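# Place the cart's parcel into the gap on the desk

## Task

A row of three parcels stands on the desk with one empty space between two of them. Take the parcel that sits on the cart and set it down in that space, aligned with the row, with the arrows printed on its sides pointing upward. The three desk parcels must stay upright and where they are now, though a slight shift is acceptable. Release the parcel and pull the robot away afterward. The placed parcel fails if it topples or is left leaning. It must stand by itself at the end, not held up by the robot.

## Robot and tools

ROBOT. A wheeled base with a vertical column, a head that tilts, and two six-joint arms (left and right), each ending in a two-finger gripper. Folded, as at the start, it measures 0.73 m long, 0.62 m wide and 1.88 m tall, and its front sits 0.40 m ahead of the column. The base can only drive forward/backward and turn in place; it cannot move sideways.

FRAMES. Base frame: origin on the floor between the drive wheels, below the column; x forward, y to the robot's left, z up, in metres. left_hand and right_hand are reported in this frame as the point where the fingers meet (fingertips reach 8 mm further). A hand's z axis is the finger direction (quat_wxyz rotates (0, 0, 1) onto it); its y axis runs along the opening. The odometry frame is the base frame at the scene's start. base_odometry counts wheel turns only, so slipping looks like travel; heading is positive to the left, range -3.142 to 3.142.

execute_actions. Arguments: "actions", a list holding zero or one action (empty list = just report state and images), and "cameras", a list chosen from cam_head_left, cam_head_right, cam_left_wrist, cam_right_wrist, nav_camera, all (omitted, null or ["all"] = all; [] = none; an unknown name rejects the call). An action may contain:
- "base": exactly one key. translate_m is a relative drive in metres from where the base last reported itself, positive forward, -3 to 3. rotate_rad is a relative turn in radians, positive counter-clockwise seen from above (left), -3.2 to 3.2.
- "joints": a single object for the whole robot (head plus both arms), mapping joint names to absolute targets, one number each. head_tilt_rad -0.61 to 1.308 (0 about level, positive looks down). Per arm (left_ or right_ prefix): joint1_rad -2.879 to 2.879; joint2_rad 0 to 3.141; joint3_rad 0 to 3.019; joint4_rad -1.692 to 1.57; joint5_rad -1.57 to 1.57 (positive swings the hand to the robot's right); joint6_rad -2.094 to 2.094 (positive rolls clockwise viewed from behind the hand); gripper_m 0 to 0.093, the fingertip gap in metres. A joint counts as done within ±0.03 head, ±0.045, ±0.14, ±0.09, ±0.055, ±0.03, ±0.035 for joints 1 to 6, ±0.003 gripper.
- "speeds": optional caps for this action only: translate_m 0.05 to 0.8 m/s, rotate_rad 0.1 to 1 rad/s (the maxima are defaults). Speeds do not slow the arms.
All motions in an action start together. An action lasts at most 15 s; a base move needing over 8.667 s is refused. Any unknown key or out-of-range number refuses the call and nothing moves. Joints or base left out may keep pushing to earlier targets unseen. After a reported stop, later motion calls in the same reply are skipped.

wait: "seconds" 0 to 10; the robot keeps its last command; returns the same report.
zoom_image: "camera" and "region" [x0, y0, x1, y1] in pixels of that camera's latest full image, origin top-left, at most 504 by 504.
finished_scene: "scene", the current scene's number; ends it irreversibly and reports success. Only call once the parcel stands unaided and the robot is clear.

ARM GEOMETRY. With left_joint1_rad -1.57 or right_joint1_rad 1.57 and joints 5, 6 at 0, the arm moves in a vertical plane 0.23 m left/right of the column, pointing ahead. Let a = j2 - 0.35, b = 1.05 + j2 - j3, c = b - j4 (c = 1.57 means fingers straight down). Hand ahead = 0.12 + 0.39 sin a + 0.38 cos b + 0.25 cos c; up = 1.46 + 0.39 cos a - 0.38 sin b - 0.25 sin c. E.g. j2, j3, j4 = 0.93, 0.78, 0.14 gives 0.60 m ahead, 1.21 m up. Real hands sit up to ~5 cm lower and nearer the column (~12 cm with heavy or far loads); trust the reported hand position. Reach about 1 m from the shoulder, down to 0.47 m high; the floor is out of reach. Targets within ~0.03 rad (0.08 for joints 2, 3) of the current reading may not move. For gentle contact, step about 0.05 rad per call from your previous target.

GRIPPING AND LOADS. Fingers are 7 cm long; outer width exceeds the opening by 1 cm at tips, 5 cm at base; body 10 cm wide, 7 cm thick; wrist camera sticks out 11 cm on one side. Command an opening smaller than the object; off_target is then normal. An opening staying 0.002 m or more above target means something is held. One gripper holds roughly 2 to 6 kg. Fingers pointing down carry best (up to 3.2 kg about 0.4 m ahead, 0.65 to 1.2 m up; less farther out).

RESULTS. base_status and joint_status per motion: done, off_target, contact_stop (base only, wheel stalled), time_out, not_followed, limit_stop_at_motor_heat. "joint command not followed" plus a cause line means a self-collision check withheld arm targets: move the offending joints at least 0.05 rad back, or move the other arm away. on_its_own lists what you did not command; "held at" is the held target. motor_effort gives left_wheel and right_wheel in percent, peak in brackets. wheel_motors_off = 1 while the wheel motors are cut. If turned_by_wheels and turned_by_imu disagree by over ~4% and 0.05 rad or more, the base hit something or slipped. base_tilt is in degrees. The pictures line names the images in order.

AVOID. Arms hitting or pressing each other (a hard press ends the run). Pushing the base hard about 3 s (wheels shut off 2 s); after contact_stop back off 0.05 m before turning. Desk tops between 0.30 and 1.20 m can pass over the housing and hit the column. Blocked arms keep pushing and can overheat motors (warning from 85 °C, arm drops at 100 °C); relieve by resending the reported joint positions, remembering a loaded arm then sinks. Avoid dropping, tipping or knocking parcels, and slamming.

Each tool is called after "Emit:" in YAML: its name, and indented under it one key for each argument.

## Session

Emit:
execute_actions:
  actions: []

Scene clock: 0.00 s.
base_odometry: x=+0.000 y=+0.000 heading=+0.000 (m, m, rad; odometry frame)
turned_by_wheels: +0.000 (rad since the last result)
turned_by_imu: +0.000 (rad since the last result)
base_tilt: forward=+0.4 right=+0.2 (deg)
base_status: not commanded
joint_positions: head_tilt_rad=+0.883 left_joint1_rad=-1.553 left_joint2_rad=+0.856 left_joint3_rad=+0.412 left_joint4_rad=-0.941 left_joint5_rad=+0.030 left_joint6_rad=-0.002 left_gripper_m=+0.095 right_joint1_rad=+1.567 right_joint2_rad=+0.908 right_joint3_rad=+0.374 right_joint4_rad=-0.991 right_joint5_rad=+0.033 right_joint6_rad=+0.009 right_gripper_m=+0.095
joint_status: not commanded
wheel_motors_off: 0
motor_effort: left_wheel=-1 right_wheel=+2 (%)
left_hand: x=+0.1557 y=+0.2232 z=+1.2513 quat_wxyz=(+0.418, +0.015, -0.909, +0.008) (m; base frame)
right_hand: x=+0.1180 y=-0.2318 z=+1.2676 quat_wxyz=(+0.480, +0.002, -0.877, +0.018) (m; base frame)
pictures: cam_head_left, cam_head_right, cam_left_wrist, cam_right_wrist, nav_camera
camera_calibration (this result's frames):
cam_head_left: T_world_to_cam=[[-0.000596702, -0.99999, -0.00451115, 0.0477138], [-0.804339, 0.00316034, -0.594163, 0.96979], [0.594171, 0.00327396, -0.804332, 1.13508], [0, 0, 0, 1]] pos_world=[0.105635, 0.0409322, 1.48941]
cam_head_right: T_world_to_cam=[[0.0194484, -0.999789, -0.00656542, -0.019339], [-0.804551, -0.0117513, -0.593768, 0.964268], [0.593566, 0.01683, -0.80461, 1.13668], [0, 0, 0, 1]] pos_world=[0.101486, -0.0271338, 1.48701]
cam_left_wrist: T_world_to_cam=[[0.0463382, -0.998865, 0.0110615, 0.200423], [-0.0707766, 0.00776255, 0.997462, -1.2375], [-0.996415, -0.0470035, -0.0703366, 0.377211], [0, 0, 0, 1]] pos_world=[0.278986, 0.227532, 1.25867]
cam_right_wrist: T_world_to_cam=[[0.0182101, -0.999198, 0.0356651, -0.275565], [0.0533207, 0.0365907, 0.997907, -1.25327], [-0.998411, -0.0162703, 0.0539442, 0.169635], [0, 0, 0, 1]] pos_world=[0.241209, -0.226726, 1.25133]
Images, in order (width x height): cam_head_left 504x504, cam_head_right 504x504, cam_left_wrist 504x504, cam_right_wrist 504x504, nav_camera 504x504.

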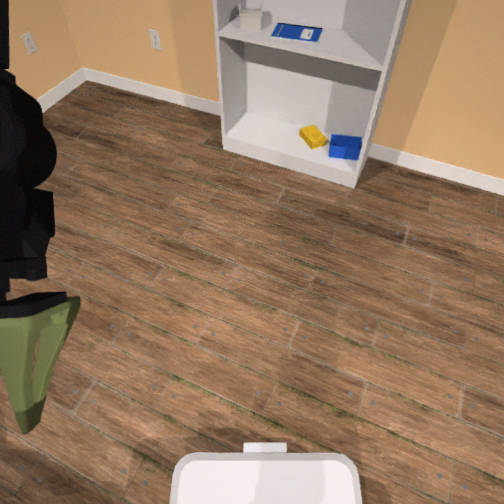

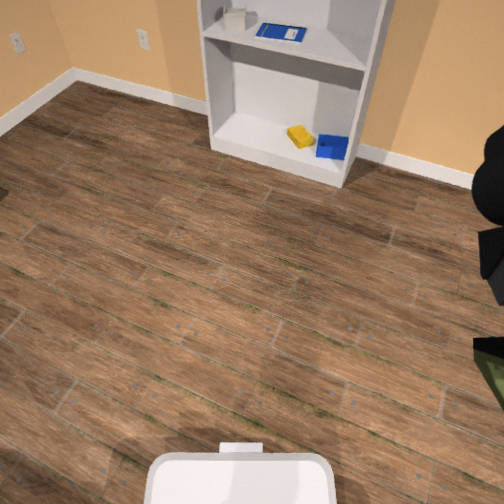

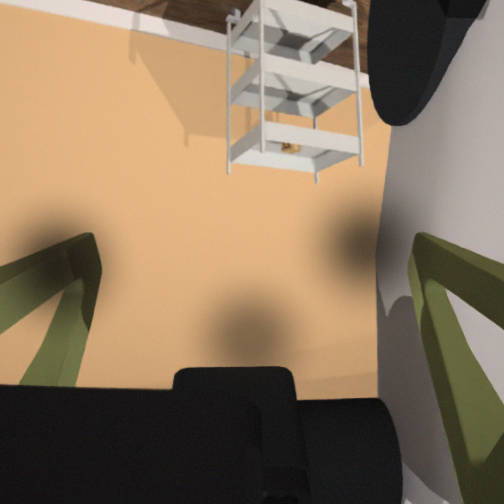

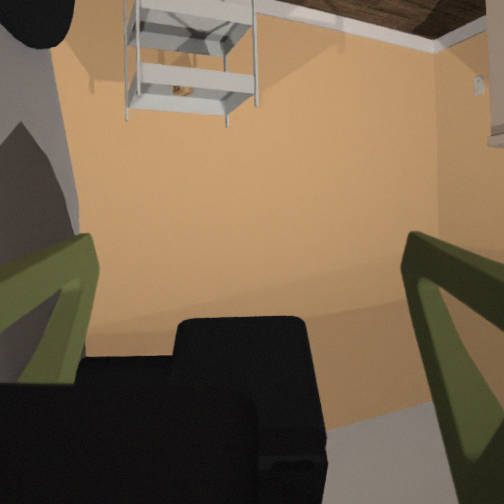

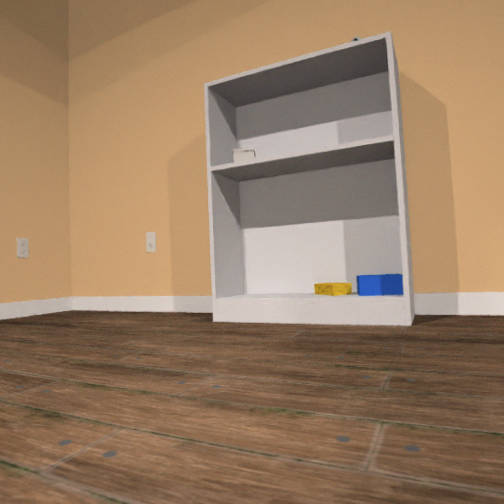

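The layout looks similar. I'll turn left, passing the desk on the way.

Emit:
execute_actions:
  actions:
    - {"base":{"rotate_rad":3.19},"joints":{"head_tilt_rad":0.7}}
  cameras: ["cam_head_left"]

Emit:
zoom_image:
  camera: "cam_head_left"
  region: [220,100,420,260]

Scene clock: 9.93 s.
base_odometry: x=+0.000 y=+0.000 heading=-3.094 (m, m, rad; odometry frame)
turned_by_wheels: +3.189 (rad since the last result)
turned_by_imu: +3.157 (rad since the last result)
base_tilt: forward=+0.4 right=+0.1 (deg)
base_status: done
joint_positions: head_tilt_rad=+0.717 left_joint1_rad=-1.553 left_joint2_rad=+0.856 left_joint3_rad=+0.412 left_joint4_rad=-0.941 left_joint5_rad=+0.030 left_joint6_rad=-0.002 left_gripper_m=+0.095 right_joint1_rad=+1.567 right_joint2_rad=+0.908 right_joint3_rad=+0.374 right_joint4_rad=-0.991 right_joint5_rad=+0.033 right_joint6_rad=+0.009 right_gripper_m=+0.095
joint_status: all done
wheel_motors_off: 0
motor_effort: left_wheel=-1(27) right_wheel=+1(58) (%)
left_hand: x=+0.1557 y=+0.2232 z=+1.2513 quat_wxyz=(+0.418, +0.015, -0.909, +0.008) (m; base frame)
right_hand: x=+0.1180 y=-0.2318 z=+1.2676 quat_wxyz=(+0.480, +0.002, -0.877, +0.018) (m; base frame)
pictures: cam_head_left
camera_calibration (this result's frames):
cam_head_left: T_world_to_cam=[[0.000158293, -0.99999, -0.00454769, 0.0477323], [-0.694886, 0.00316034, -0.719113, 1.15674], [0.71912, 0.00327396, -0.694878, 0.960276], [0, 0, 0, 1]] pos_world=[0.113242, 0.0409322, 1.49932]
Images, in order (width x height): cam_head_left 504x504.

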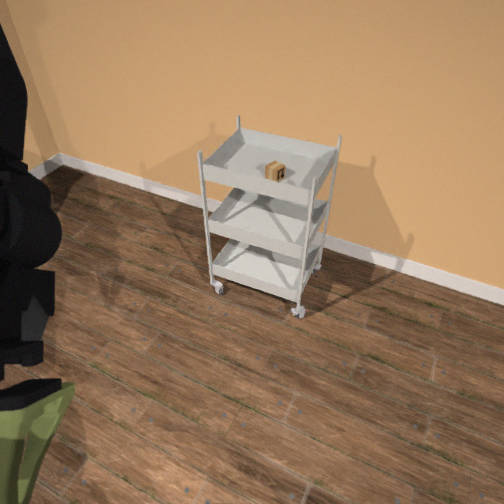

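Region (220, 100, 420, 260) of cam_head_left's 504x504 image, scaled by 2.520, with more detail than that image has; it fills the top 403 rows of this view, and the rest is white.

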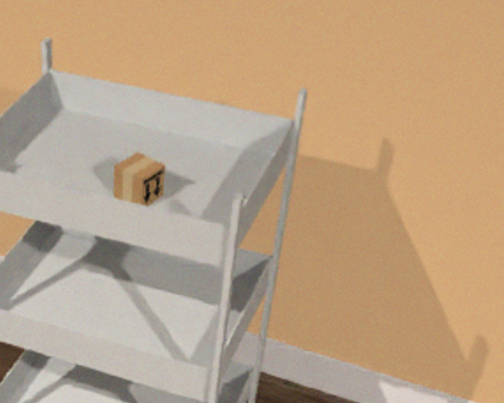

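Emit:
execute_actions:
  actions:
    - {"base":{"rotate_rad":-0.2},"joints":{"head_tilt_rad":1.05,"left_joint1_rad":-1.57,"left_joint2_rad":1.6,"left_joint3_rad":1.25,"left_joint4_rad":-0.15,"left_joint5_rad":0,"left_joint6_rad":0.6}}
  cameras: []

Emit:
execute_actions:
  actions:
    - {"base":{"translate_m":0.72}}
  cameras: ["cam_head_left","cam_left_wrist"]

Scene clock: 22.87 s.
base_odometry: x=+0.000 y=+0.000 heading=+2.990 (m, m, rad; odometry frame)
turned_by_wheels: -0.199 (rad since the last result)
turned_by_imu: -0.198 (rad since the last result)
base_tilt: forward=+0.5 right=+0.2 (deg)
base_status: done
joint_positions: head_tilt_rad=+1.049 left_joint1_rad=-1.571 left_joint2_rad=+1.600 left_joint3_rad=+1.242 left_joint4_rad=-0.154 left_joint5_rad=+0.002 left_joint6_rad=+0.592 left_gripper_m=+0.095 right_joint1_rad=+1.567 right_joint2_rad=+0.908 right_joint3_rad=+0.374 right_joint4_rad=-0.991 right_joint5_rad=+0.033 right_joint6_rad=+0.009 right_gripper_m=+0.095
joint_status: all done
wheel_motors_off: 0
motor_effort: left_wheel=+1(21) right_wheel=-1(31) (%)
left_hand: x=+0.5558 y=+0.2239 z=+0.9537 quat_wxyz=(-0.006, -0.292, -0.956, -0.001) (m; base frame)
right_hand: x=+0.1180 y=-0.2318 z=+1.2676 quat_wxyz=(+0.480, +0.002, -0.877, +0.018) (m; base frame)
pictures: none
No camera images: the call's "cameras" was empty. Leave "cameras" out to get every camera's image.

Scene clock: 25.60 s.
base_odometry: x=-0.712 y=+0.108 heading=+2.990 (m, m, rad; odometry frame)
turned_by_wheels: +0.000 (rad since the last result)
turned_by_imu: +0.000 (rad since the last result)
base_tilt: forward=+0.5 right=+0.2 (deg)
base_status: done
joint_positions: head_tilt_rad=+1.050 left_joint1_rad=-1.571 left_joint2_rad=+1.599 left_joint3_rad=+1.248 left_joint4_rad=-0.154 left_joint5_rad=+0.002 left_joint6_rad=+0.592 left_gripper_m=+0.095 right_joint1_rad=+1.567 right_joint2_rad=+0.908 right_joint3_rad=+0.376 right_joint4_rad=-0.991 right_joint5_rad=+0.033 right_joint6_rad=+0.009 right_gripper_m=+0.095
joint_status: not commanded
wheel_motors_off: 0
motor_effort: left_wheel=+0(55) right_wheel=+0(58) (%)
left_hand: x=+0.5597 y=+0.2239 z=+0.9544 quat_wxyz=(-0.009, -0.292, -0.956, -0.002) (m; base frame)
right_hand: x=+0.1192 y=-0.2318 z=+1.2671 quat_wxyz=(+0.479, +0.002, -0.878, +0.018) (m; base frame)
pictures: cam_head_left, cam_left_wrist
camera_calibration (this result's frames):
cam_head_left: T_world_to_cam=[[-0.00133917, -0.99999, -0.00434893, 0.0475011], [-0.892007, 0.00316034, -0.452011, 0.75526], [0.45202, 0.00327396, -0.892002, 1.2772], [0, 0, 0, 1]] pos_world=[0.09644, 0.0409322, 1.48086]
cam_left_wrist: T_world_to_cam=[[-0.556795, -0.830622, 0.00682025, 0.489653], [-0.673059, 0.455957, 0.582318, -0.279857], [-0.486796, 0.319641, -0.812933, 1.10035], [0, 0, 0, 1]] pos_world=[0.619922, 0.182602, 1.05414]
Images, in order (width x height): cam_head_left 504x504, cam_left_wrist 504x504.

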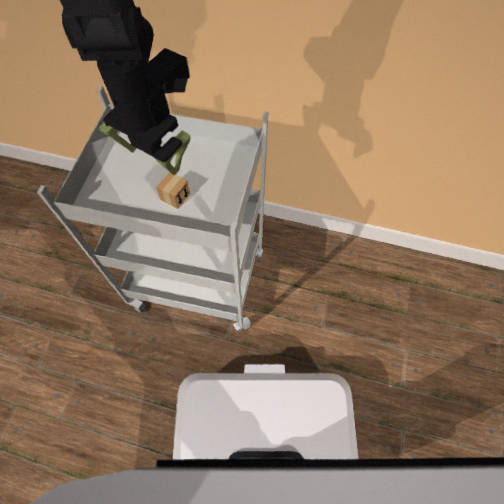

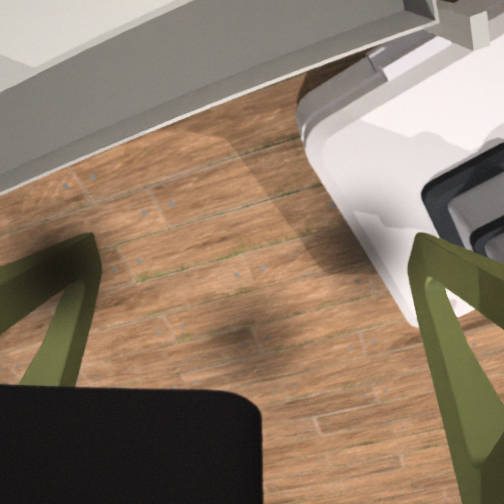

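Emit:
zoom_image:
  camera: "cam_head_left"
  region: [130,150,230,230]

Region (130, 150, 230, 230) of cam_head_left's 504x504 image, scaled by 5.040, with more detail than that image has; it fills the top 403 rows of this view, and the rest is white.

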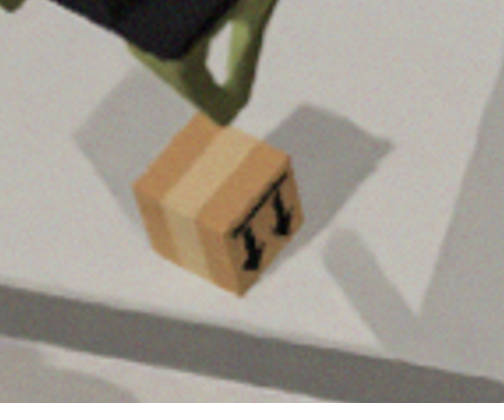

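Emit:
execute_actions:
  actions:
    - {"joints":{"left_joint2_rad":1.99,"left_joint3_rad":1.9,"left_joint4_rad":-0.41}}
  cameras: ["cam_head_left","cam_left_wrist"]

Scene clock: 40.13 s.
base_odometry: x=-0.712 y=+0.108 heading=+2.990 (m, m, rad; odometry frame)
turned_by_wheels: +0.000 (rad since the last result)
turned_by_imu: +0.000 (rad since the last result)
base_tilt: forward=+0.5 right=+0.2 (deg)
base_status: not commanded
joint_positions: head_tilt_rad=+1.050 left_joint1_rad=-1.571 left_joint2_rad=+1.978 left_joint3_rad=+1.889 left_joint4_rad=-0.409 left_joint5_rad=+0.002 left_joint6_rad=+0.592 left_gripper_m=+0.095 right_joint1_rad=+1.567 right_joint2_rad=+0.908 right_joint3_rad=+0.376 right_joint4_rad=-0.991 right_joint5_rad=+0.033 right_joint6_rad=+0.009 right_gripper_m=+0.095
joint_status: all done
wheel_motors_off: 0
motor_effort: left_wheel=+0(0) right_wheel=-1(0) (%)
left_hand: x=+0.6755 y=+0.2238 z=+0.8407 quat_wxyz=(-0.013, -0.292, -0.956, -0.003) (m; base frame)
right_hand: x=+0.1192 y=-0.2318 z=+1.2671 quat_wxyz=(+0.479, +0.002, -0.878, +0.018) (m; base frame)
pictures: cam_head_left, cam_left_wrist
camera_calibration (this result's frames):
cam_head_left: T_world_to_cam=[[-0.00133917, -0.99999, -0.00434893, 0.0475011], [-0.892007, 0.00316034, -0.452011, 0.75526], [0.45202, 0.00327396, -0.892002, 1.2772], [0, 0, 0, 1]] pos_world=[0.09644, 0.0409322, 1.48086]
cam_left_wrist: T_world_to_cam=[[-0.556829, -0.830623, 0.0025734, 0.55845], [-0.677484, 0.455956, 0.577165, -0.128345], [-0.48058, 0.319639, -0.816623, 1.06322], [0, 0, 0, 1]] pos_world=[0.734974, 0.182534, 0.940892]
Images, in order (width x height): cam_head_left 504x504, cam_left_wrist 504x504.

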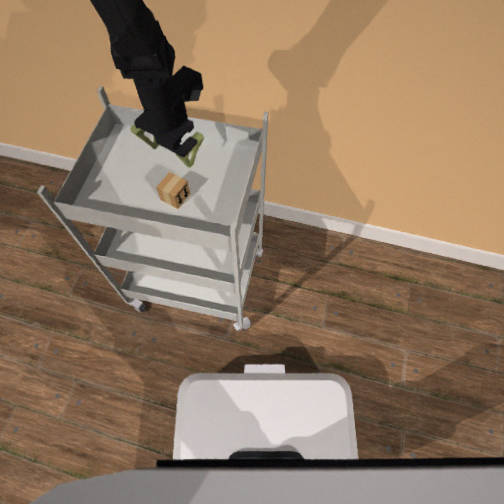

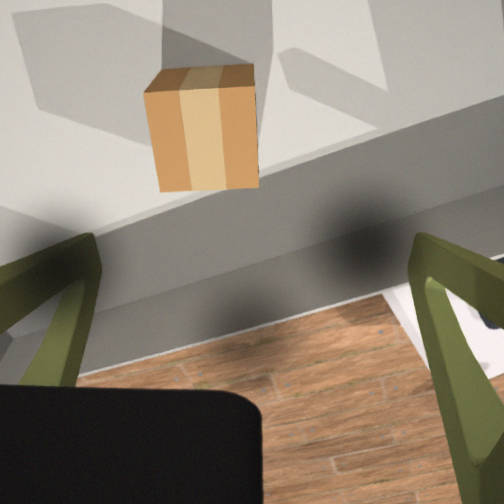

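Emit:
execute_actions:
  actions:
    - {"base":{"translate_m":0.06},"joints":{"left_joint1_rad":-1.53,"left_joint2_rad":2.09,"left_joint3_rad":1.86,"left_joint4_rad":-0.295,"left_joint5_rad":0.03,"left_joint6_rad":0.57}}
  cameras: ["cam_left_wrist"]

Scene clock: 53.20 s.
base_odometry: x=-0.771 y=+0.117 heading=+2.991 (m, m, rad; odometry frame)
turned_by_wheels: +0.000 (rad since the last result)
turned_by_imu: +0.001 (rad since the last result)
base_tilt: forward=+0.5 right=+0.3 (deg)
base_status: done
joint_positions: head_tilt_rad=+1.051 left_joint1_rad=-1.524 left_joint2_rad=+2.099 left_joint3_rad=+1.857 left_joint4_rad=-0.300 left_joint5_rad=+0.029 left_joint6_rad=+0.573 left_gripper_m=+0.095 right_joint1_rad=+1.567 right_joint2_rad=+0.908 right_joint3_rad=+0.375 right_joint4_rad=-0.991 right_joint5_rad=+0.033 right_joint6_rad=+0.009 right_gripper_m=+0.095
joint_status: all done
wheel_motors_off: 0
motor_effort: left_wheel=+0(31) right_wheel=-1(41) (%)
left_hand: x=+0.6035 y=+0.2592 z=+0.7746 quat_wxyz=(+0.010, -0.271, -0.962, -0.003) (m; base frame)
right_hand: x=+0.1184 y=-0.2318 z=+1.2675 quat_wxyz=(+0.480, +0.002, -0.877, +0.018) (m; base frame)
pictures: cam_left_wrist
camera_calibration (this result's frames):
cam_left_wrist: T_world_to_cam=[[-0.520231, -0.853877, 0.015905, 0.521461], [-0.6695, 0.419319, 0.61314, -0.178298], [-0.530216, 0.308326, -0.789814, 0.975415], [0, 0, 0, 1]] pos_world=[0.669091, 0.219281, 0.871424]
Images, in order (width x height): cam_left_wrist 504x504.

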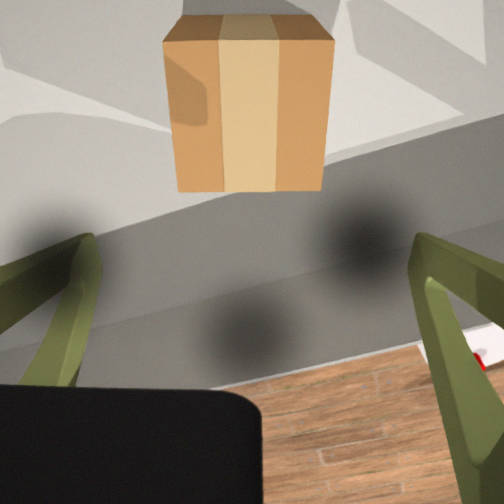

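Emit:
execute_actions:
  actions:
    - {"joints":{"left_joint1_rad":-1.545,"left_joint2_rad":2.385,"left_joint3_rad":2.29,"left_joint4_rad":-0.40}}
  cameras: ["cam_left_wrist"]

Scene clock: 58.60 s.
base_odometry: x=-0.771 y=+0.117 heading=+2.991 (m, m, rad; odometry frame)
turned_by_wheels: +0.000 (rad since the last result)
turned_by_imu: +0.000 (rad since the last result)
base_tilt: forward=+0.6 right=+0.3 (deg)
base_status: not commanded
joint_positions: head_tilt_rad=+1.051 left_joint1_rad=-1.546 left_joint2_rad=+2.381 left_joint3_rad=+2.276 left_joint4_rad=-0.399 left_joint5_rad=+0.027 left_joint6_rad=+0.575 left_gripper_m=+0.095 right_joint1_rad=+1.567 right_joint2_rad=+0.908 right_joint3_rad=+0.374 right_joint4_rad=-0.991 right_joint5_rad=+0.033 right_joint6_rad=+0.009 right_gripper_m=+0.095
joint_status: all done
wheel_motors_off: 0
motor_effort: left_wheel=+2(7) right_wheel=-2(6) (%)
left_hand: x=+0.6276 y=+0.2434 z=+0.6894 quat_wxyz=(-0.010, -0.278, -0.961, +0.000) (m; base frame)
right_hand: x=+0.1178 y=-0.2318 z=+1.2677 quat_wxyz=(+0.480, +0.002, -0.877, +0.018) (m; base frame)
pictures: cam_left_wrist
camera_calibration (this result's frames):
cam_left_wrist: T_world_to_cam=[[-0.532087, -0.846635, 0.00959721, 0.531965], [-0.686277, 0.437889, 0.580755, -0.0749458], [-0.49589, 0.302426, -0.814022, 0.92233], [0, 0, 0, 1]] pos_world=[0.688993, 0.204262, 0.789217]
Images, in order (width x height): cam_left_wrist 504x504.

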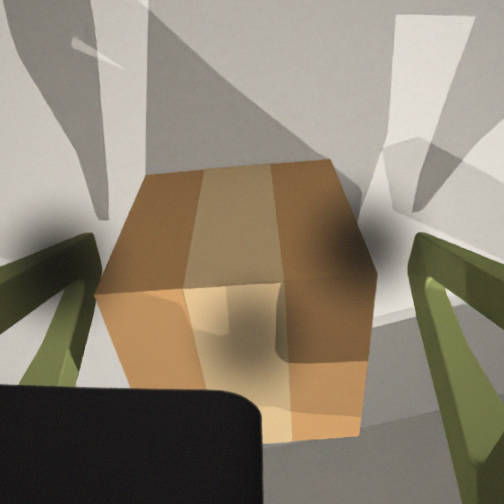

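Emit:
execute_actions:
  actions:
    - {"base":{"translate_m":-0.015}}
  cameras: []

Emit:
execute_actions:
  actions:
    - {"joints":{"left_gripper_m":0.04}}
  cameras: []

Emit:
execute_actions:
  actions:
    - {"joints":{"left_joint2_rad":1.75,"left_joint3_rad":1.5,"left_joint4_rad":-0.25,"head_tilt_rad":0.6}}
  cameras: ["cam_left_wrist"]

Emit:
execute_actions:
  actions:
    - {"base":{"translate_m":-0.2},"joints":{"left_joint1_rad":-1.57,"left_joint2_rad":1.0,"left_joint3_rad":0.6,"left_joint4_rad":0.3,"left_joint5_rad":0,"left_joint6_rad":0}}
  cameras: []

Emit:
execute_actions:
  actions:
    - {"base":{"rotate_rad":-2.1}}
  cameras: ["cam_head_left","cam_head_right"]

Scene clock: 69.90 s.
base_odometry: x=-0.756 y=+0.115 heading=+2.991 (m, m, rad; odometry frame)
turned_by_wheels: +0.000 (rad since the last result)
turned_by_imu: +0.000 (rad since the last result)
base_tilt: forward=+0.6 right=+0.1 (deg)
base_status: done
joint_positions: head_tilt_rad=+1.051 left_joint1_rad=-1.546 left_joint2_rad=+2.384 left_joint3_rad=+2.276 left_joint4_rad=-0.400 left_joint5_rad=+0.027 left_joint6_rad=+0.575 left_gripper_m=+0.095 right_joint1_rad=+1.567 right_joint2_rad=+0.907 right_joint3_rad=+0.372 right_joint4_rad=-0.991 right_joint5_rad=+0.033 right_joint6_rad=+0.009 right_gripper_m=+0.095
joint_status: not commanded
wheel_motors_off: 0
motor_effort: left_wheel=+0(30) right_wheel=+0(40) (%)
left_hand: x=+0.6257 y=+0.2434 z=+0.6881 quat_wxyz=(-0.009, -0.278, -0.961, +0.000) (m; base frame)
right_hand: x=+0.1171 y=-0.2318 z=+1.2680 quat_wxyz=(+0.481, +0.002, -0.877, +0.018) (m; base frame)
pictures: none
No camera images: the call's "cameras" was empty. Leave "cameras" out to get every camera's image.

Scene clock: 70.50 s.
base_odometry: x=-0.756 y=+0.115 heading=+2.991 (m, m, rad; odometry frame)
turned_by_wheels: +0.000 (rad since the last result)
turned_by_imu: +0.000 (rad since the last result)
base_tilt: forward=+0.7 right=+0.3 (deg)
base_status: not commanded
joint_positions: head_tilt_rad=+1.051 left_joint1_rad=-1.546 left_joint2_rad=+2.384 left_joint3_rad=+2.276 left_joint4_rad=-0.400 left_joint5_rad=+0.028 left_joint6_rad=+0.575 left_gripper_m=+0.055 right_joint1_rad=+1.567 right_joint2_rad=+0.907 right_joint3_rad=+0.372 right_joint4_rad=-0.991 right_joint5_rad=+0.033 right_joint6_rad=+0.009 right_gripper_m=+0.095
joint_status: left_gripper_m off_target (ended at +0.055, target +0.040)
wheel_motors_off: 0
motor_effort: left_wheel=+0(0) right_wheel=+0(0) (%)
left_hand: x=+0.6257 y=+0.2434 z=+0.6881 quat_wxyz=(-0.009, -0.278, -0.961, +0.000) (m; base frame)
right_hand: x=+0.1171 y=-0.2318 z=+1.2680 quat_wxyz=(+0.481, +0.002, -0.877, +0.018) (m; base frame)
pictures: none
No camera images: the call's "cameras" was empty. Leave "cameras" out to get every camera's image.

Scene clock: 72.17 s.
base_odometry: x=-0.756 y=+0.115 heading=+2.991 (m, m, rad; odometry frame)
turned_by_wheels: +0.000 (rad since the last result)
turned_by_imu: +0.000 (rad since the last result)
base_tilt: forward=+0.5 right=+0.3 (deg)
base_status: not commanded
joint_positions: head_tilt_rad=+0.618 left_joint1_rad=-1.546 left_joint2_rad=+1.765 left_joint3_rad=+1.495 left_joint4_rad=-0.248 left_joint5_rad=+0.028 left_joint6_rad=+0.575 left_gripper_m=+0.055 right_joint1_rad=+1.567 right_joint2_rad=+0.907 right_joint3_rad=+0.372 right_joint4_rad=-0.991 right_joint5_rad=+0.033 right_joint6_rad=+0.009 right_gripper_m=+0.095
joint_status: all done
wheel_motors_off: 0
motor_effort: left_wheel=+0(1) right_wheel=-1(0) (%)
left_hand: x=+0.6011 y=+0.2385 z=+0.8990 quat_wxyz=(-0.003, -0.277, -0.961, +0.002) (m; base frame)
right_hand: x=+0.1171 y=-0.2318 z=+1.2680 quat_wxyz=(+0.481, +0.002, -0.877, +0.018) (m; base frame)
pictures: cam_left_wrist
camera_calibration (this result's frames):
cam_left_wrist: T_world_to_cam=[[-0.531639, -0.846789, 0.0175726, 0.504233], [-0.678151, 0.43801, 0.590134, -0.226085], [-0.507415, 0.301821, -0.807114, 1.0822], [0, 0, 0, 1]] pos_world=[0.663876, 0.199375, 0.998021]
Images, in order (width x height): cam_left_wrist 504x504.

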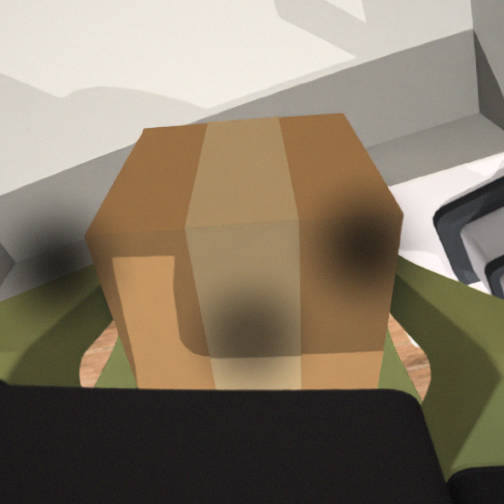

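Scene clock: 73.83 s.
base_odometry: x=-0.559 y=+0.085 heading=+2.990 (m, m, rad; odometry frame)
turned_by_wheels: -0.001 (rad since the last result)
turned_by_imu: +0.000 (rad since the last result)
base_tilt: forward=+0.5 right=+0.2 (deg)
base_status: done
joint_positions: head_tilt_rad=+0.617 left_joint1_rad=-1.570 left_joint2_rad=+0.998 left_joint3_rad=+0.583 left_joint4_rad=+0.294 left_joint5_rad=+0.002 left_joint6_rad=+0.009 left_gripper_m=+0.054 right_joint1_rad=+1.567 right_joint2_rad=+0.907 right_joint3_rad=+0.371 right_joint4_rad=-0.991 right_joint5_rad=+0.033 right_joint6_rad=+0.009 right_gripper_m=+0.095
joint_status: all done
wheel_motors_off: 0
motor_effort: left_wheel=-1(37) right_wheel=+0(54) (%)
left_hand: x=+0.4950 y=+0.2246 z=+1.1559 quat_wxyz=(-0.200, -0.004, -0.980, +0.000) (m; base frame)
right_hand: x=+0.1166 y=-0.2318 z=+1.2683 quat_wxyz=(+0.481, +0.002, -0.877, +0.018) (m; base frame)
pictures: none
No camera images: the call's "cameras" was empty. Leave "cameras" out to get every camera's image.

Scene clock: 77.23 s.
base_odometry: x=-0.559 y=+0.085 heading=+0.890 (m, m, rad; odometry frame)
turned_by_wheels: -2.100 (rad since the last result)
turned_by_imu: -2.074 (rad since the last result)
base_tilt: forward=+0.6 right=+0.3 (deg)
base_status: done
joint_positions: head_tilt_rad=+0.617 left_joint1_rad=-1.570 left_joint2_rad=+0.998 left_joint3_rad=+0.590 left_joint4_rad=+0.294 left_joint5_rad=+0.002 left_joint6_rad=+0.009 left_gripper_m=+0.055 right_joint1_rad=+1.567 right_joint2_rad=+0.907 right_joint3_rad=+0.373 right_joint4_rad=-0.991 right_joint5_rad=+0.033 right_joint6_rad=+0.009 right_gripper_m=+0.095
joint_status: not commanded
wheel_motors_off: 0
motor_effort: left_wheel=+0(41) right_wheel=-1(56) (%)
left_hand: x=+0.4991 y=+0.2246 z=+1.1569 quat_wxyz=(-0.203, -0.004, -0.979, +0.000) (m; base frame)
right_hand: x=+0.1178 y=-0.2318 z=+1.2678 quat_wxyz=(+0.480, +0.002, -0.877, +0.018) (m; base frame)
pictures: cam_head_left, cam_head_right
camera_calibration (this result's frames):
cam_head_left: T_world_to_cam=[[0.000610878, -0.99999, -0.00450925, 0.0476505], [-0.619733, 0.00316034, -0.784806, 1.25415], [0.784812, 0.00327396, -0.619725, 0.841255], [0, 0, 0, 1]] pos_world=[0.116982, 0.0409322, 1.50583]
cam_head_right: T_world_to_cam=[[0.0204905, -0.999789, -0.00121873, -0.027625], [-0.620041, -0.0117513, -0.784481, 1.24874], [0.784301, 0.01683, -0.620152, 0.843075], [0, 0, 0, 1]] pos_world=[0.113612, -0.0271338, 1.50241]
Images, in order (width x height): cam_head_left 504x504, cam_head_right 504x504.

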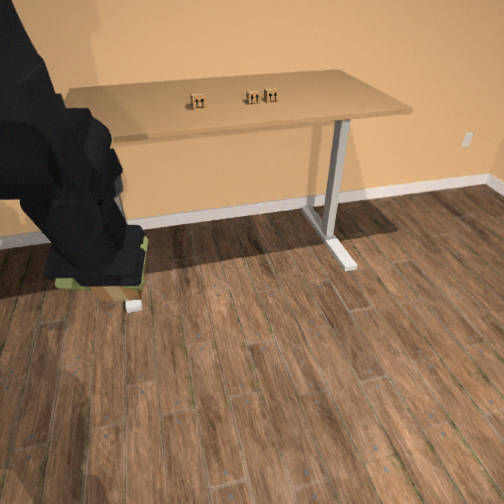

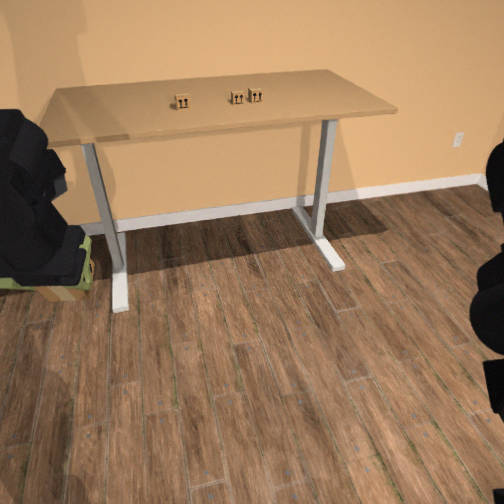

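Emit:
execute_actions:
  actions:
    - {"base":{"rotate_rad":-0.32}}
  cameras: []

Emit:
execute_actions:
  actions:
    - {"base":{"translate_m":1.05}}
  cameras: []

Emit:
execute_actions:
  actions:
    - {"base":{"rotate_rad":0.59}}
  cameras: ["cam_head_left","cam_head_right"]

Scene clock: 91.93 s.
base_odometry: x=-0.559 y=+0.085 heading=+0.571 (m, m, rad; odometry frame)
turned_by_wheels: -0.319 (rad since the last result)
turned_by_imu: -0.316 (rad since the last result)
base_tilt: forward=+0.6 right=+0.2 (deg)
base_status: done
joint_positions: head_tilt_rad=+0.617 left_joint1_rad=-1.570 left_joint2_rad=+0.998 left_joint3_rad=+0.590 left_joint4_rad=+0.294 left_joint5_rad=+0.001 left_joint6_rad=+0.008 left_gripper_m=+0.055 right_joint1_rad=+1.567 right_joint2_rad=+0.907 right_joint3_rad=+0.373 right_joint4_rad=-0.991 right_joint5_rad=+0.033 right_joint6_rad=+0.009 right_gripper_m=+0.095
joint_status: not commanded
wheel_motors_off: 0
motor_effort: left_wheel=+0(26) right_wheel=+0(34) (%)
left_hand: x=+0.4991 y=+0.2247 z=+1.1569 quat_wxyz=(-0.203, -0.004, -0.979, -0.001) (m; base frame)
right_hand: x=+0.1178 y=-0.2318 z=+1.2678 quat_wxyz=(+0.480, +0.002, -0.877, +0.018) (m; base frame)
pictures: none
No camera images: the call's "cameras" was empty. Leave "cameras" out to get every camera's image.

Scene clock: 95.10 s.
base_odometry: x=+0.325 y=+0.652 heading=+0.571 (m, m, rad; odometry frame)
turned_by_wheels: +0.000 (rad since the last result)
turned_by_imu: -0.001 (rad since the last result)
base_tilt: forward=+0.7 right=+0.3 (deg)
base_status: done
joint_positions: head_tilt_rad=+0.617 left_joint1_rad=-1.570 left_joint2_rad=+0.999 left_joint3_rad=+0.596 left_joint4_rad=+0.294 left_joint5_rad=+0.001 left_joint6_rad=+0.008 left_gripper_m=+0.055 right_joint1_rad=+1.567 right_joint2_rad=+0.907 right_joint3_rad=+0.376 right_joint4_rad=-0.991 right_joint5_rad=+0.033 right_joint6_rad=+0.009 right_gripper_m=+0.095
joint_status: not commanded
wheel_motors_off: 0
motor_effort: left_wheel=+0(52) right_wheel=+0(65) (%)
left_hand: x=+0.5026 y=+0.2247 z=+1.1575 quat_wxyz=(-0.206, -0.004, -0.979, -0.001) (m; base frame)
right_hand: x=+0.1191 y=-0.2318 z=+1.2672 quat_wxyz=(+0.479, +0.002, -0.878, +0.018) (m; base frame)
pictures: none
No camera images: the call's "cameras" was empty. Leave "cameras" out to get every camera's image.

Scene clock: 96.93 s.
base_odometry: x=+0.325 y=+0.652 heading=+1.161 (m, m, rad; odometry frame)
turned_by_wheels: +0.590 (rad since the last result)
turned_by_imu: +0.581 (rad since the last result)
base_tilt: forward=+0.6 right=+0.2 (deg)
base_status: done
joint_positions: head_tilt_rad=+0.617 left_joint1_rad=-1.570 left_joint2_rad=+0.999 left_joint3_rad=+0.596 left_joint4_rad=+0.294 left_joint5_rad=+0.001 left_joint6_rad=+0.008 left_gripper_m=+0.055 right_joint1_rad=+1.567 right_joint2_rad=+0.907 right_joint3_rad=+0.376 right_joint4_rad=-0.991 right_joint5_rad=+0.033 right_joint6_rad=+0.009 right_gripper_m=+0.095
joint_status: not commanded
wheel_motors_off: 0
motor_effort: left_wheel=-1(44) right_wheel=+1(44) (%)
left_hand: x=+0.5026 y=+0.2247 z=+1.1575 quat_wxyz=(-0.206, -0.004, -0.979, -0.001) (m; base frame)
right_hand: x=+0.1189 y=-0.2318 z=+1.2673 quat_wxyz=(+0.479, +0.002, -0.878, +0.018) (m; base frame)
pictures: cam_head_left, cam_head_right
camera_calibration (this result's frames):
cam_head_left: T_world_to_cam=[[0.000612328, -0.99999, -0.00450906, 0.0476501], [-0.619481, 0.00316034, -0.785005, 1.25444], [0.785011, 0.00327396, -0.619473, 0.840857], [0, 0, 0, 1]] pos_world=[0.116993, 0.0409322, 1.50585]
cam_head_right: T_world_to_cam=[[0.0204908, -0.999789, -0.00121214, -0.0276352], [-0.619789, -0.0117513, -0.78468, 1.24904], [0.784501, 0.01683, -0.619899, 0.842677], [0, 0, 0, 1]] pos_world=[0.113625, -0.0271338, 1.50243]
Images, in order (width x height): cam_head_left 504x504, cam_head_right 504x504.

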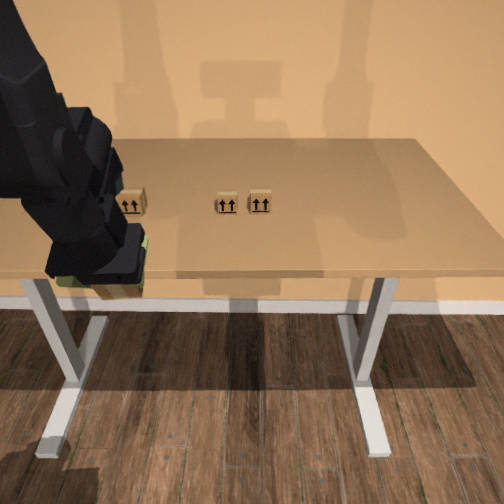

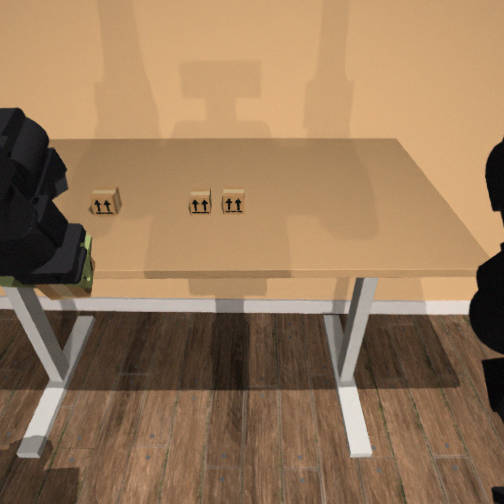

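Emit:
execute_actions:
  actions:
    - {"joints":{"left_joint2_rad":1.96,"left_joint3_rad":1.59,"left_joint4_rad":1.40,"head_tilt_rad":0.75}}
  cameras: ["cam_head_right","cam_left_wrist"]

Scene clock: 106.77 s.
base_odometry: x=+0.325 y=+0.652 heading=+1.161 (m, m, rad; odometry frame)
turned_by_wheels: +0.000 (rad since the last result)
turned_by_imu: +0.000 (rad since the last result)
base_tilt: forward=+0.5 right=+0.1 (deg)
base_status: not commanded
joint_positions: head_tilt_rad=+0.752 left_joint1_rad=-1.570 left_joint2_rad=+1.978 left_joint3_rad=+1.568 left_joint4_rad=+1.381 left_joint5_rad=+0.001 left_joint6_rad=+0.008 left_gripper_m=+0.055 right_joint1_rad=+1.567 right_joint2_rad=+0.907 right_joint3_rad=+0.376 right_joint4_rad=-0.991 right_joint5_rad=+0.033 right_joint6_rad=+0.009 right_gripper_m=+0.095
joint_status: all done
wheel_motors_off: 0
motor_effort: left_wheel=-4(4) right_wheel=+4(5) (%)
left_hand: x=+0.7964 y=+0.2248 z=+1.0340 quat_wxyz=(-0.680, -0.004, -0.734, -0.003) (m; base frame)
right_hand: x=+0.1189 y=-0.2318 z=+1.2673 quat_wxyz=(+0.479, +0.002, -0.878, +0.018) (m; base frame)
pictures: cam_head_right, cam_left_wrist
camera_calibration (this result's frames):
cam_head_right: T_world_to_cam=[[0.0201388, -0.999789, -0.00397171, -0.0233678], [-0.720199, -0.0117513, -0.693668, 1.1139], [0.693475, 0.01683, -0.720284, 1.00182], [0, 0, 0, 1]] pos_world=[0.107961, -0.0271338, 1.49418]
cam_left_wrist: T_world_to_cam=[[-0.0167781, -0.999843, -0.00577578, 0.24268], [-0.65577, 0.0153646, -0.754804, 1.30061], [0.754774, -0.00887659, -0.655925, 0.2027], [0, 0, 0, 1]] pos_world=[0.703983, 0.224458, 1.11607]
Images, in order (width x height): cam_head_right 504x504, cam_left_wrist 504x504.

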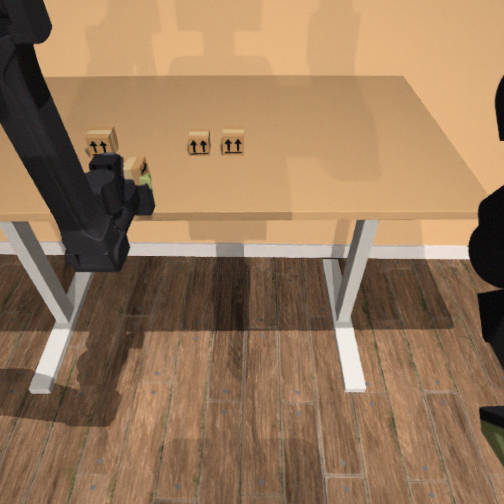

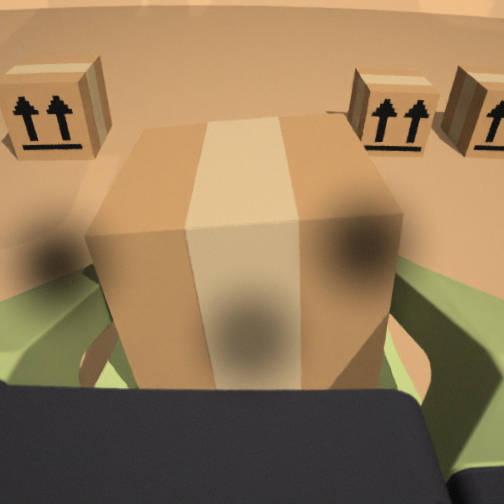

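Emit:
execute_actions:
  actions:
    - {"base":{"translate_m":0.02},"joints":{"left_joint2_rad":2.07,"left_joint3_rad":1.71,"left_joint4_rad":1.37}}
  cameras: ["cam_head_right","cam_left_wrist"]

Emit:
zoom_image:
  camera: "cam_head_right"
  region: [40,110,240,280]

Scene clock: 115.37 s.
base_odometry: x=+0.333 y=+0.671 heading=+1.161 (m, m, rad; odometry frame)
turned_by_wheels: +0.000 (rad since the last result)
turned_by_imu: +0.001 (rad since the last result)
base_tilt: forward=+0.7 right=+0.2 (deg)
base_status: done
joint_positions: head_tilt_rad=+0.753 left_joint1_rad=-1.570 left_joint2_rad=+2.063 left_joint3_rad=+1.700 left_joint4_rad=+1.370 left_joint5_rad=+0.001 left_joint6_rad=+0.008 left_gripper_m=+0.055 right_joint1_rad=+1.567 right_joint2_rad=+0.907 right_joint3_rad=+0.374 right_joint4_rad=-0.991 right_joint5_rad=+0.033 right_joint6_rad=+0.009 right_gripper_m=+0.095
joint_status: all done
wheel_motors_off: 0
motor_effort: left_wheel=+0(42) right_wheel=+2(65) (%)
left_hand: x=+0.8113 y=+0.2249 z=+1.0128 quat_wxyz=(-0.693, -0.004, -0.721, -0.003) (m; base frame)
right_hand: x=+0.1182 y=-0.2318 z=+1.2676 quat_wxyz=(+0.480, +0.002, -0.877, +0.018) (m; base frame)
pictures: cam_head_right, cam_left_wrist
camera_calibration (this result's frames):
cam_head_right: T_world_to_cam=[[0.0201356, -0.999789, -0.00398772, -0.023343], [-0.72075, -0.0117513, -0.693095, 1.11304], [0.692903, 0.01683, -0.720835, 1.0027], [0, 0, 0, 1]] pos_world=[0.107924, -0.0271338, 1.49413]
cam_left_wrist: T_world_to_cam=[[-0.0165799, -0.999842, -0.00639316, 0.24329], [-0.627991, 0.0153888, -0.778068, 1.29539], [0.778044, -0.00888541, -0.628147, 0.130553], [0, 0, 0, 1]] pos_world=[0.715949, 0.224477, 1.09146]
Images, in order (width x height): cam_head_right 504x504, cam_left_wrist 504x504.

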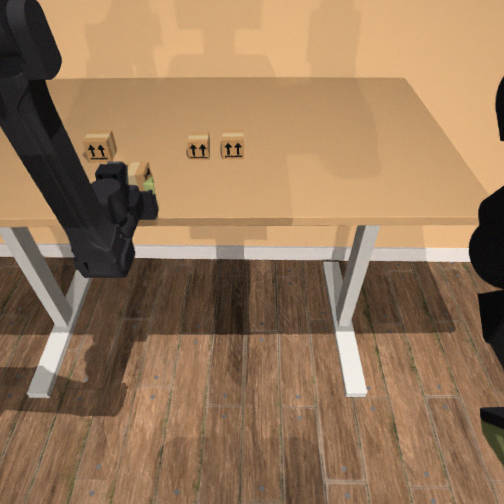

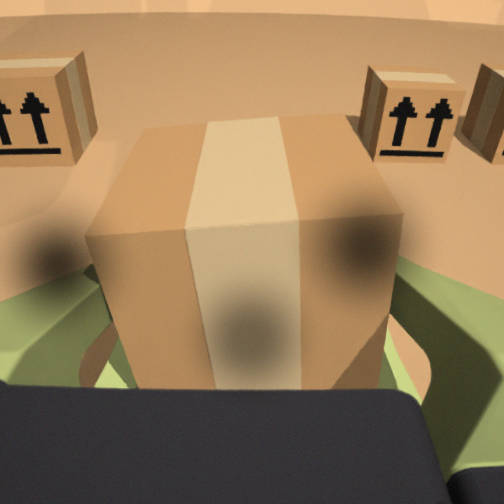

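Region (40, 110, 240, 280) of cam_head_right's 504x504 image, scaled by 2.520, with more detail than that image has; it fills the top 428 rows of this view, and the rest is white.

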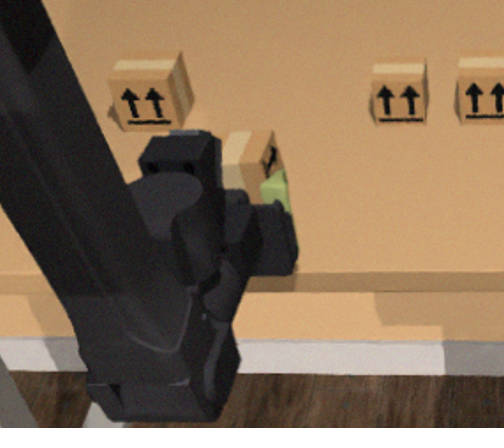

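Emit:
execute_actions:
  actions:
    - {"joints":{"left_joint4_rad":1.29}}
  cameras: ["cam_left_wrist"]

Scene clock: 121.93 s.
base_odometry: x=+0.333 y=+0.671 heading=+1.161 (m, m, rad; odometry frame)
turned_by_wheels: +0.000 (rad since the last result)
turned_by_imu: +0.000 (rad since the last result)
base_tilt: forward=+0.5 right=+0.1 (deg)
base_status: not commanded
joint_positions: head_tilt_rad=+0.753 left_joint1_rad=-1.570 left_joint2_rad=+2.063 left_joint3_rad=+1.700 left_joint4_rad=+1.289 left_joint5_rad=+0.001 left_joint6_rad=+0.008 left_gripper_m=+0.055 right_joint1_rad=+1.567 right_joint2_rad=+0.907 right_joint3_rad=+0.374 right_joint4_rad=-0.991 right_joint5_rad=+0.033 right_joint6_rad=+0.009 right_gripper_m=+0.095
joint_status: all done
wheel_motors_off: 0
motor_effort: left_wheel=+1(1) right_wheel=+1(2) (%)
left_hand: x=+0.8097 y=+0.2249 z=+0.9929 quat_wxyz=(-0.663, -0.004, -0.749, -0.003) (m; base frame)
right_hand: x=+0.1182 y=-0.2318 z=+1.2676 quat_wxyz=(+0.480, +0.002, -0.877, +0.018) (m; base frame)
pictures: cam_left_wrist
camera_calibration (this result's frames):
cam_left_wrist: T_world_to_cam=[[-0.016993, -0.999843, -0.00499958, 0.242098], [-0.689072, 0.0153341, -0.724531, 1.27518], [0.724494, -0.00886686, -0.689224, 0.223317], [0, 0, 0, 1]] pos_world=[0.721014, 0.224486, 1.07903]
Images, in order (width x height): cam_left_wrist 504x504.

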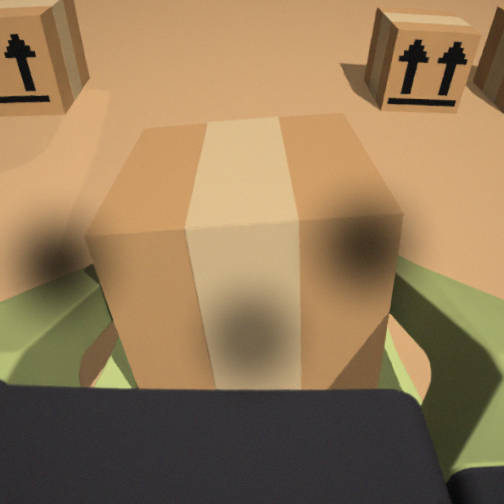

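Emit:
execute_actions:
  actions:
    - {"joints":{"left_joint4_rad":1.24}}
  cameras: ["cam_left_wrist"]

Scene clock: 127.87 s.
base_odometry: x=+0.333 y=+0.671 heading=+1.161 (m, m, rad; odometry frame)
turned_by_wheels: +0.000 (rad since the last result)
turned_by_imu: +0.000 (rad since the last result)
base_tilt: forward=+0.6 right=+0.2 (deg)
base_status: not commanded
joint_positions: head_tilt_rad=+0.753 left_joint1_rad=-1.570 left_joint2_rad=+2.064 left_joint3_rad=+1.700 left_joint4_rad=+1.246 left_joint5_rad=+0.001 left_joint6_rad=+0.008 left_gripper_m=+0.055 right_joint1_rad=+1.567 right_joint2_rad=+0.907 right_joint3_rad=+0.374 right_joint4_rad=-0.991 right_joint5_rad=+0.033 right_joint6_rad=+0.009 right_gripper_m=+0.095
joint_status: all done
wheel_motors_off: 0
motor_effort: left_wheel=+1(1) right_wheel=+2(2) (%)
left_hand: x=+0.8080 y=+0.2249 z=+0.9823 quat_wxyz=(-0.647, -0.004, -0.763, -0.003) (m; base frame)
right_hand: x=+0.1182 y=-0.2318 z=+1.2676 quat_wxyz=(+0.480, +0.002, -0.877, +0.018) (m; base frame)
pictures: cam_left_wrist
camera_calibration (this result's frames):
cam_left_wrist: T_world_to_cam=[[-0.0171658, -0.999844, -0.00424792, 0.241423], [-0.719655, 0.0153046, -0.694163, 1.26119], [0.69412, -0.00885884, -0.719805, 0.271771], [0, 0, 0, 1]] pos_world=[0.72312, 0.224491, 1.07212]
Images, in order (width x height): cam_left_wrist 504x504.

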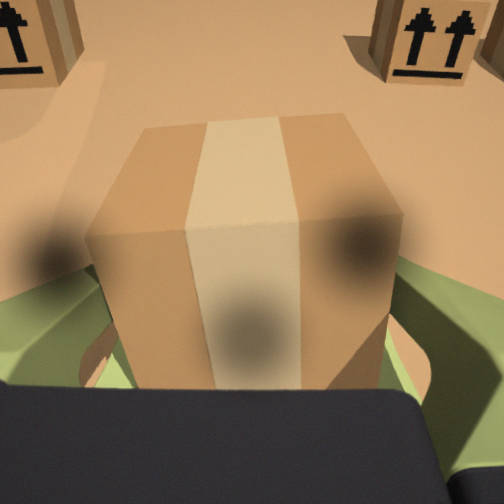

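Emit:
execute_actions:
  actions:
    - {"joints":{"left_joint2_rad":2.14,"left_joint3_rad":1.80}}
  cameras: ["cam_left_wrist","cam_head_right"]

Emit:
zoom_image:
  camera: "cam_head_right"
  region: [40,110,240,280]

Scene clock: 137.97 s.
base_odometry: x=+0.333 y=+0.671 heading=+1.161 (m, m, rad; odometry frame)
turned_by_wheels: +0.000 (rad since the last result)
turned_by_imu: +0.000 (rad since the last result)
base_tilt: forward=+0.6 right=+0.4 (deg)
base_status: not commanded
joint_positions: head_tilt_rad=+0.753 left_joint1_rad=-1.570 left_joint2_rad=+2.100 left_joint3_rad=+1.788 left_joint4_rad=+1.258 left_joint5_rad=-0.003 left_joint6_rad=+0.019 left_gripper_m=+0.055 right_joint1_rad=+1.567 right_joint2_rad=+0.907 right_joint3_rad=+0.374 right_joint4_rad=-0.991 right_joint5_rad=+0.033 right_joint6_rad=+0.009 right_gripper_m=+0.095
joint_status: all done
wheel_motors_off: 0
motor_effort: left_wheel=+1(2) right_wheel=+2(3) (%)
left_hand: x=+0.8271 y=+0.2257 z=+0.9875 quat_wxyz=(-0.670, -0.006, -0.742, -0.008) (m; base frame)
right_hand: x=+0.1182 y=-0.2318 z=+1.2676 quat_wxyz=(+0.480, +0.002, -0.877, +0.018) (m; base frame)
pictures: cam_head_right, cam_left_wrist
camera_calibration (this result's frames):
cam_head_right: T_world_to_cam=[[0.0201356, -0.999789, -0.00398772, -0.023343], [-0.72075, -0.0117513, -0.693095, 1.11304], [0.692903, 0.01683, -0.720835, 1.0027], [0, 0, 0, 1]] pos_world=[0.107924, -0.0271338, 1.49413]
cam_left_wrist: T_world_to_cam=[[-0.0134731, -0.999768, -0.0168111, 0.251899], [-0.674638, 0.0214982, -0.737836, 1.28304], [0.738026, 0.00140047, -0.674771, 0.179172], [0, 0, 0, 1]] pos_world=[0.736746, 0.224006, 1.07181]
Images, in order (width x height): cam_head_right 504x504, cam_left_wrist 504x504.

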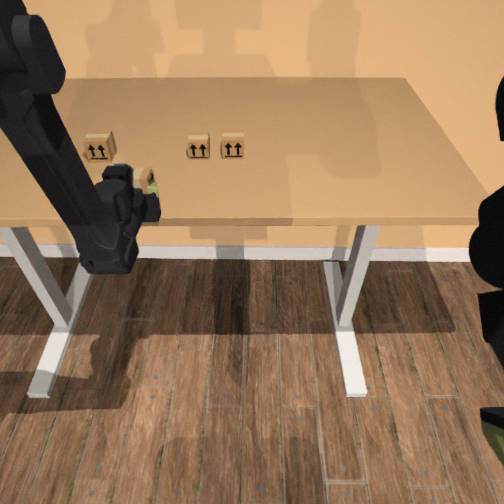

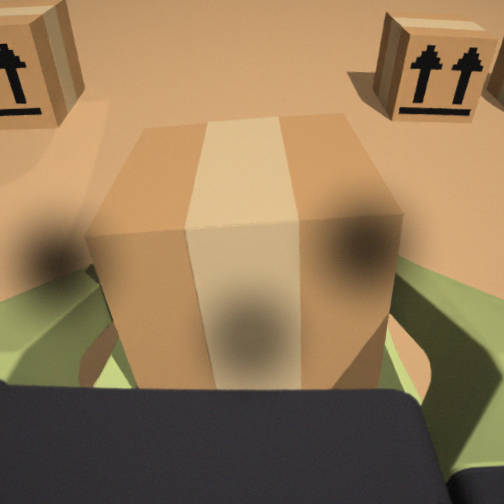

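Region (40, 110, 240, 280) of cam_head_right's 504x504 image, scaled by 2.520, with more detail than that image has; it fills the top 428 rows of this view, and the rest is white.

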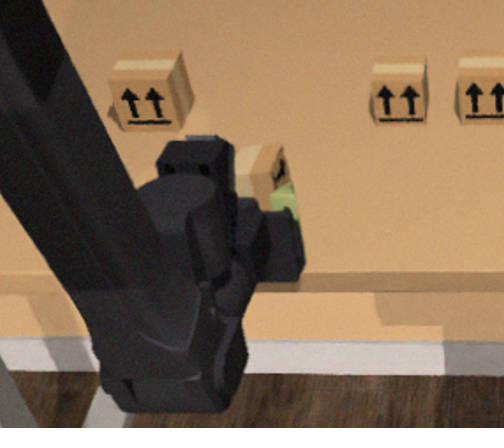

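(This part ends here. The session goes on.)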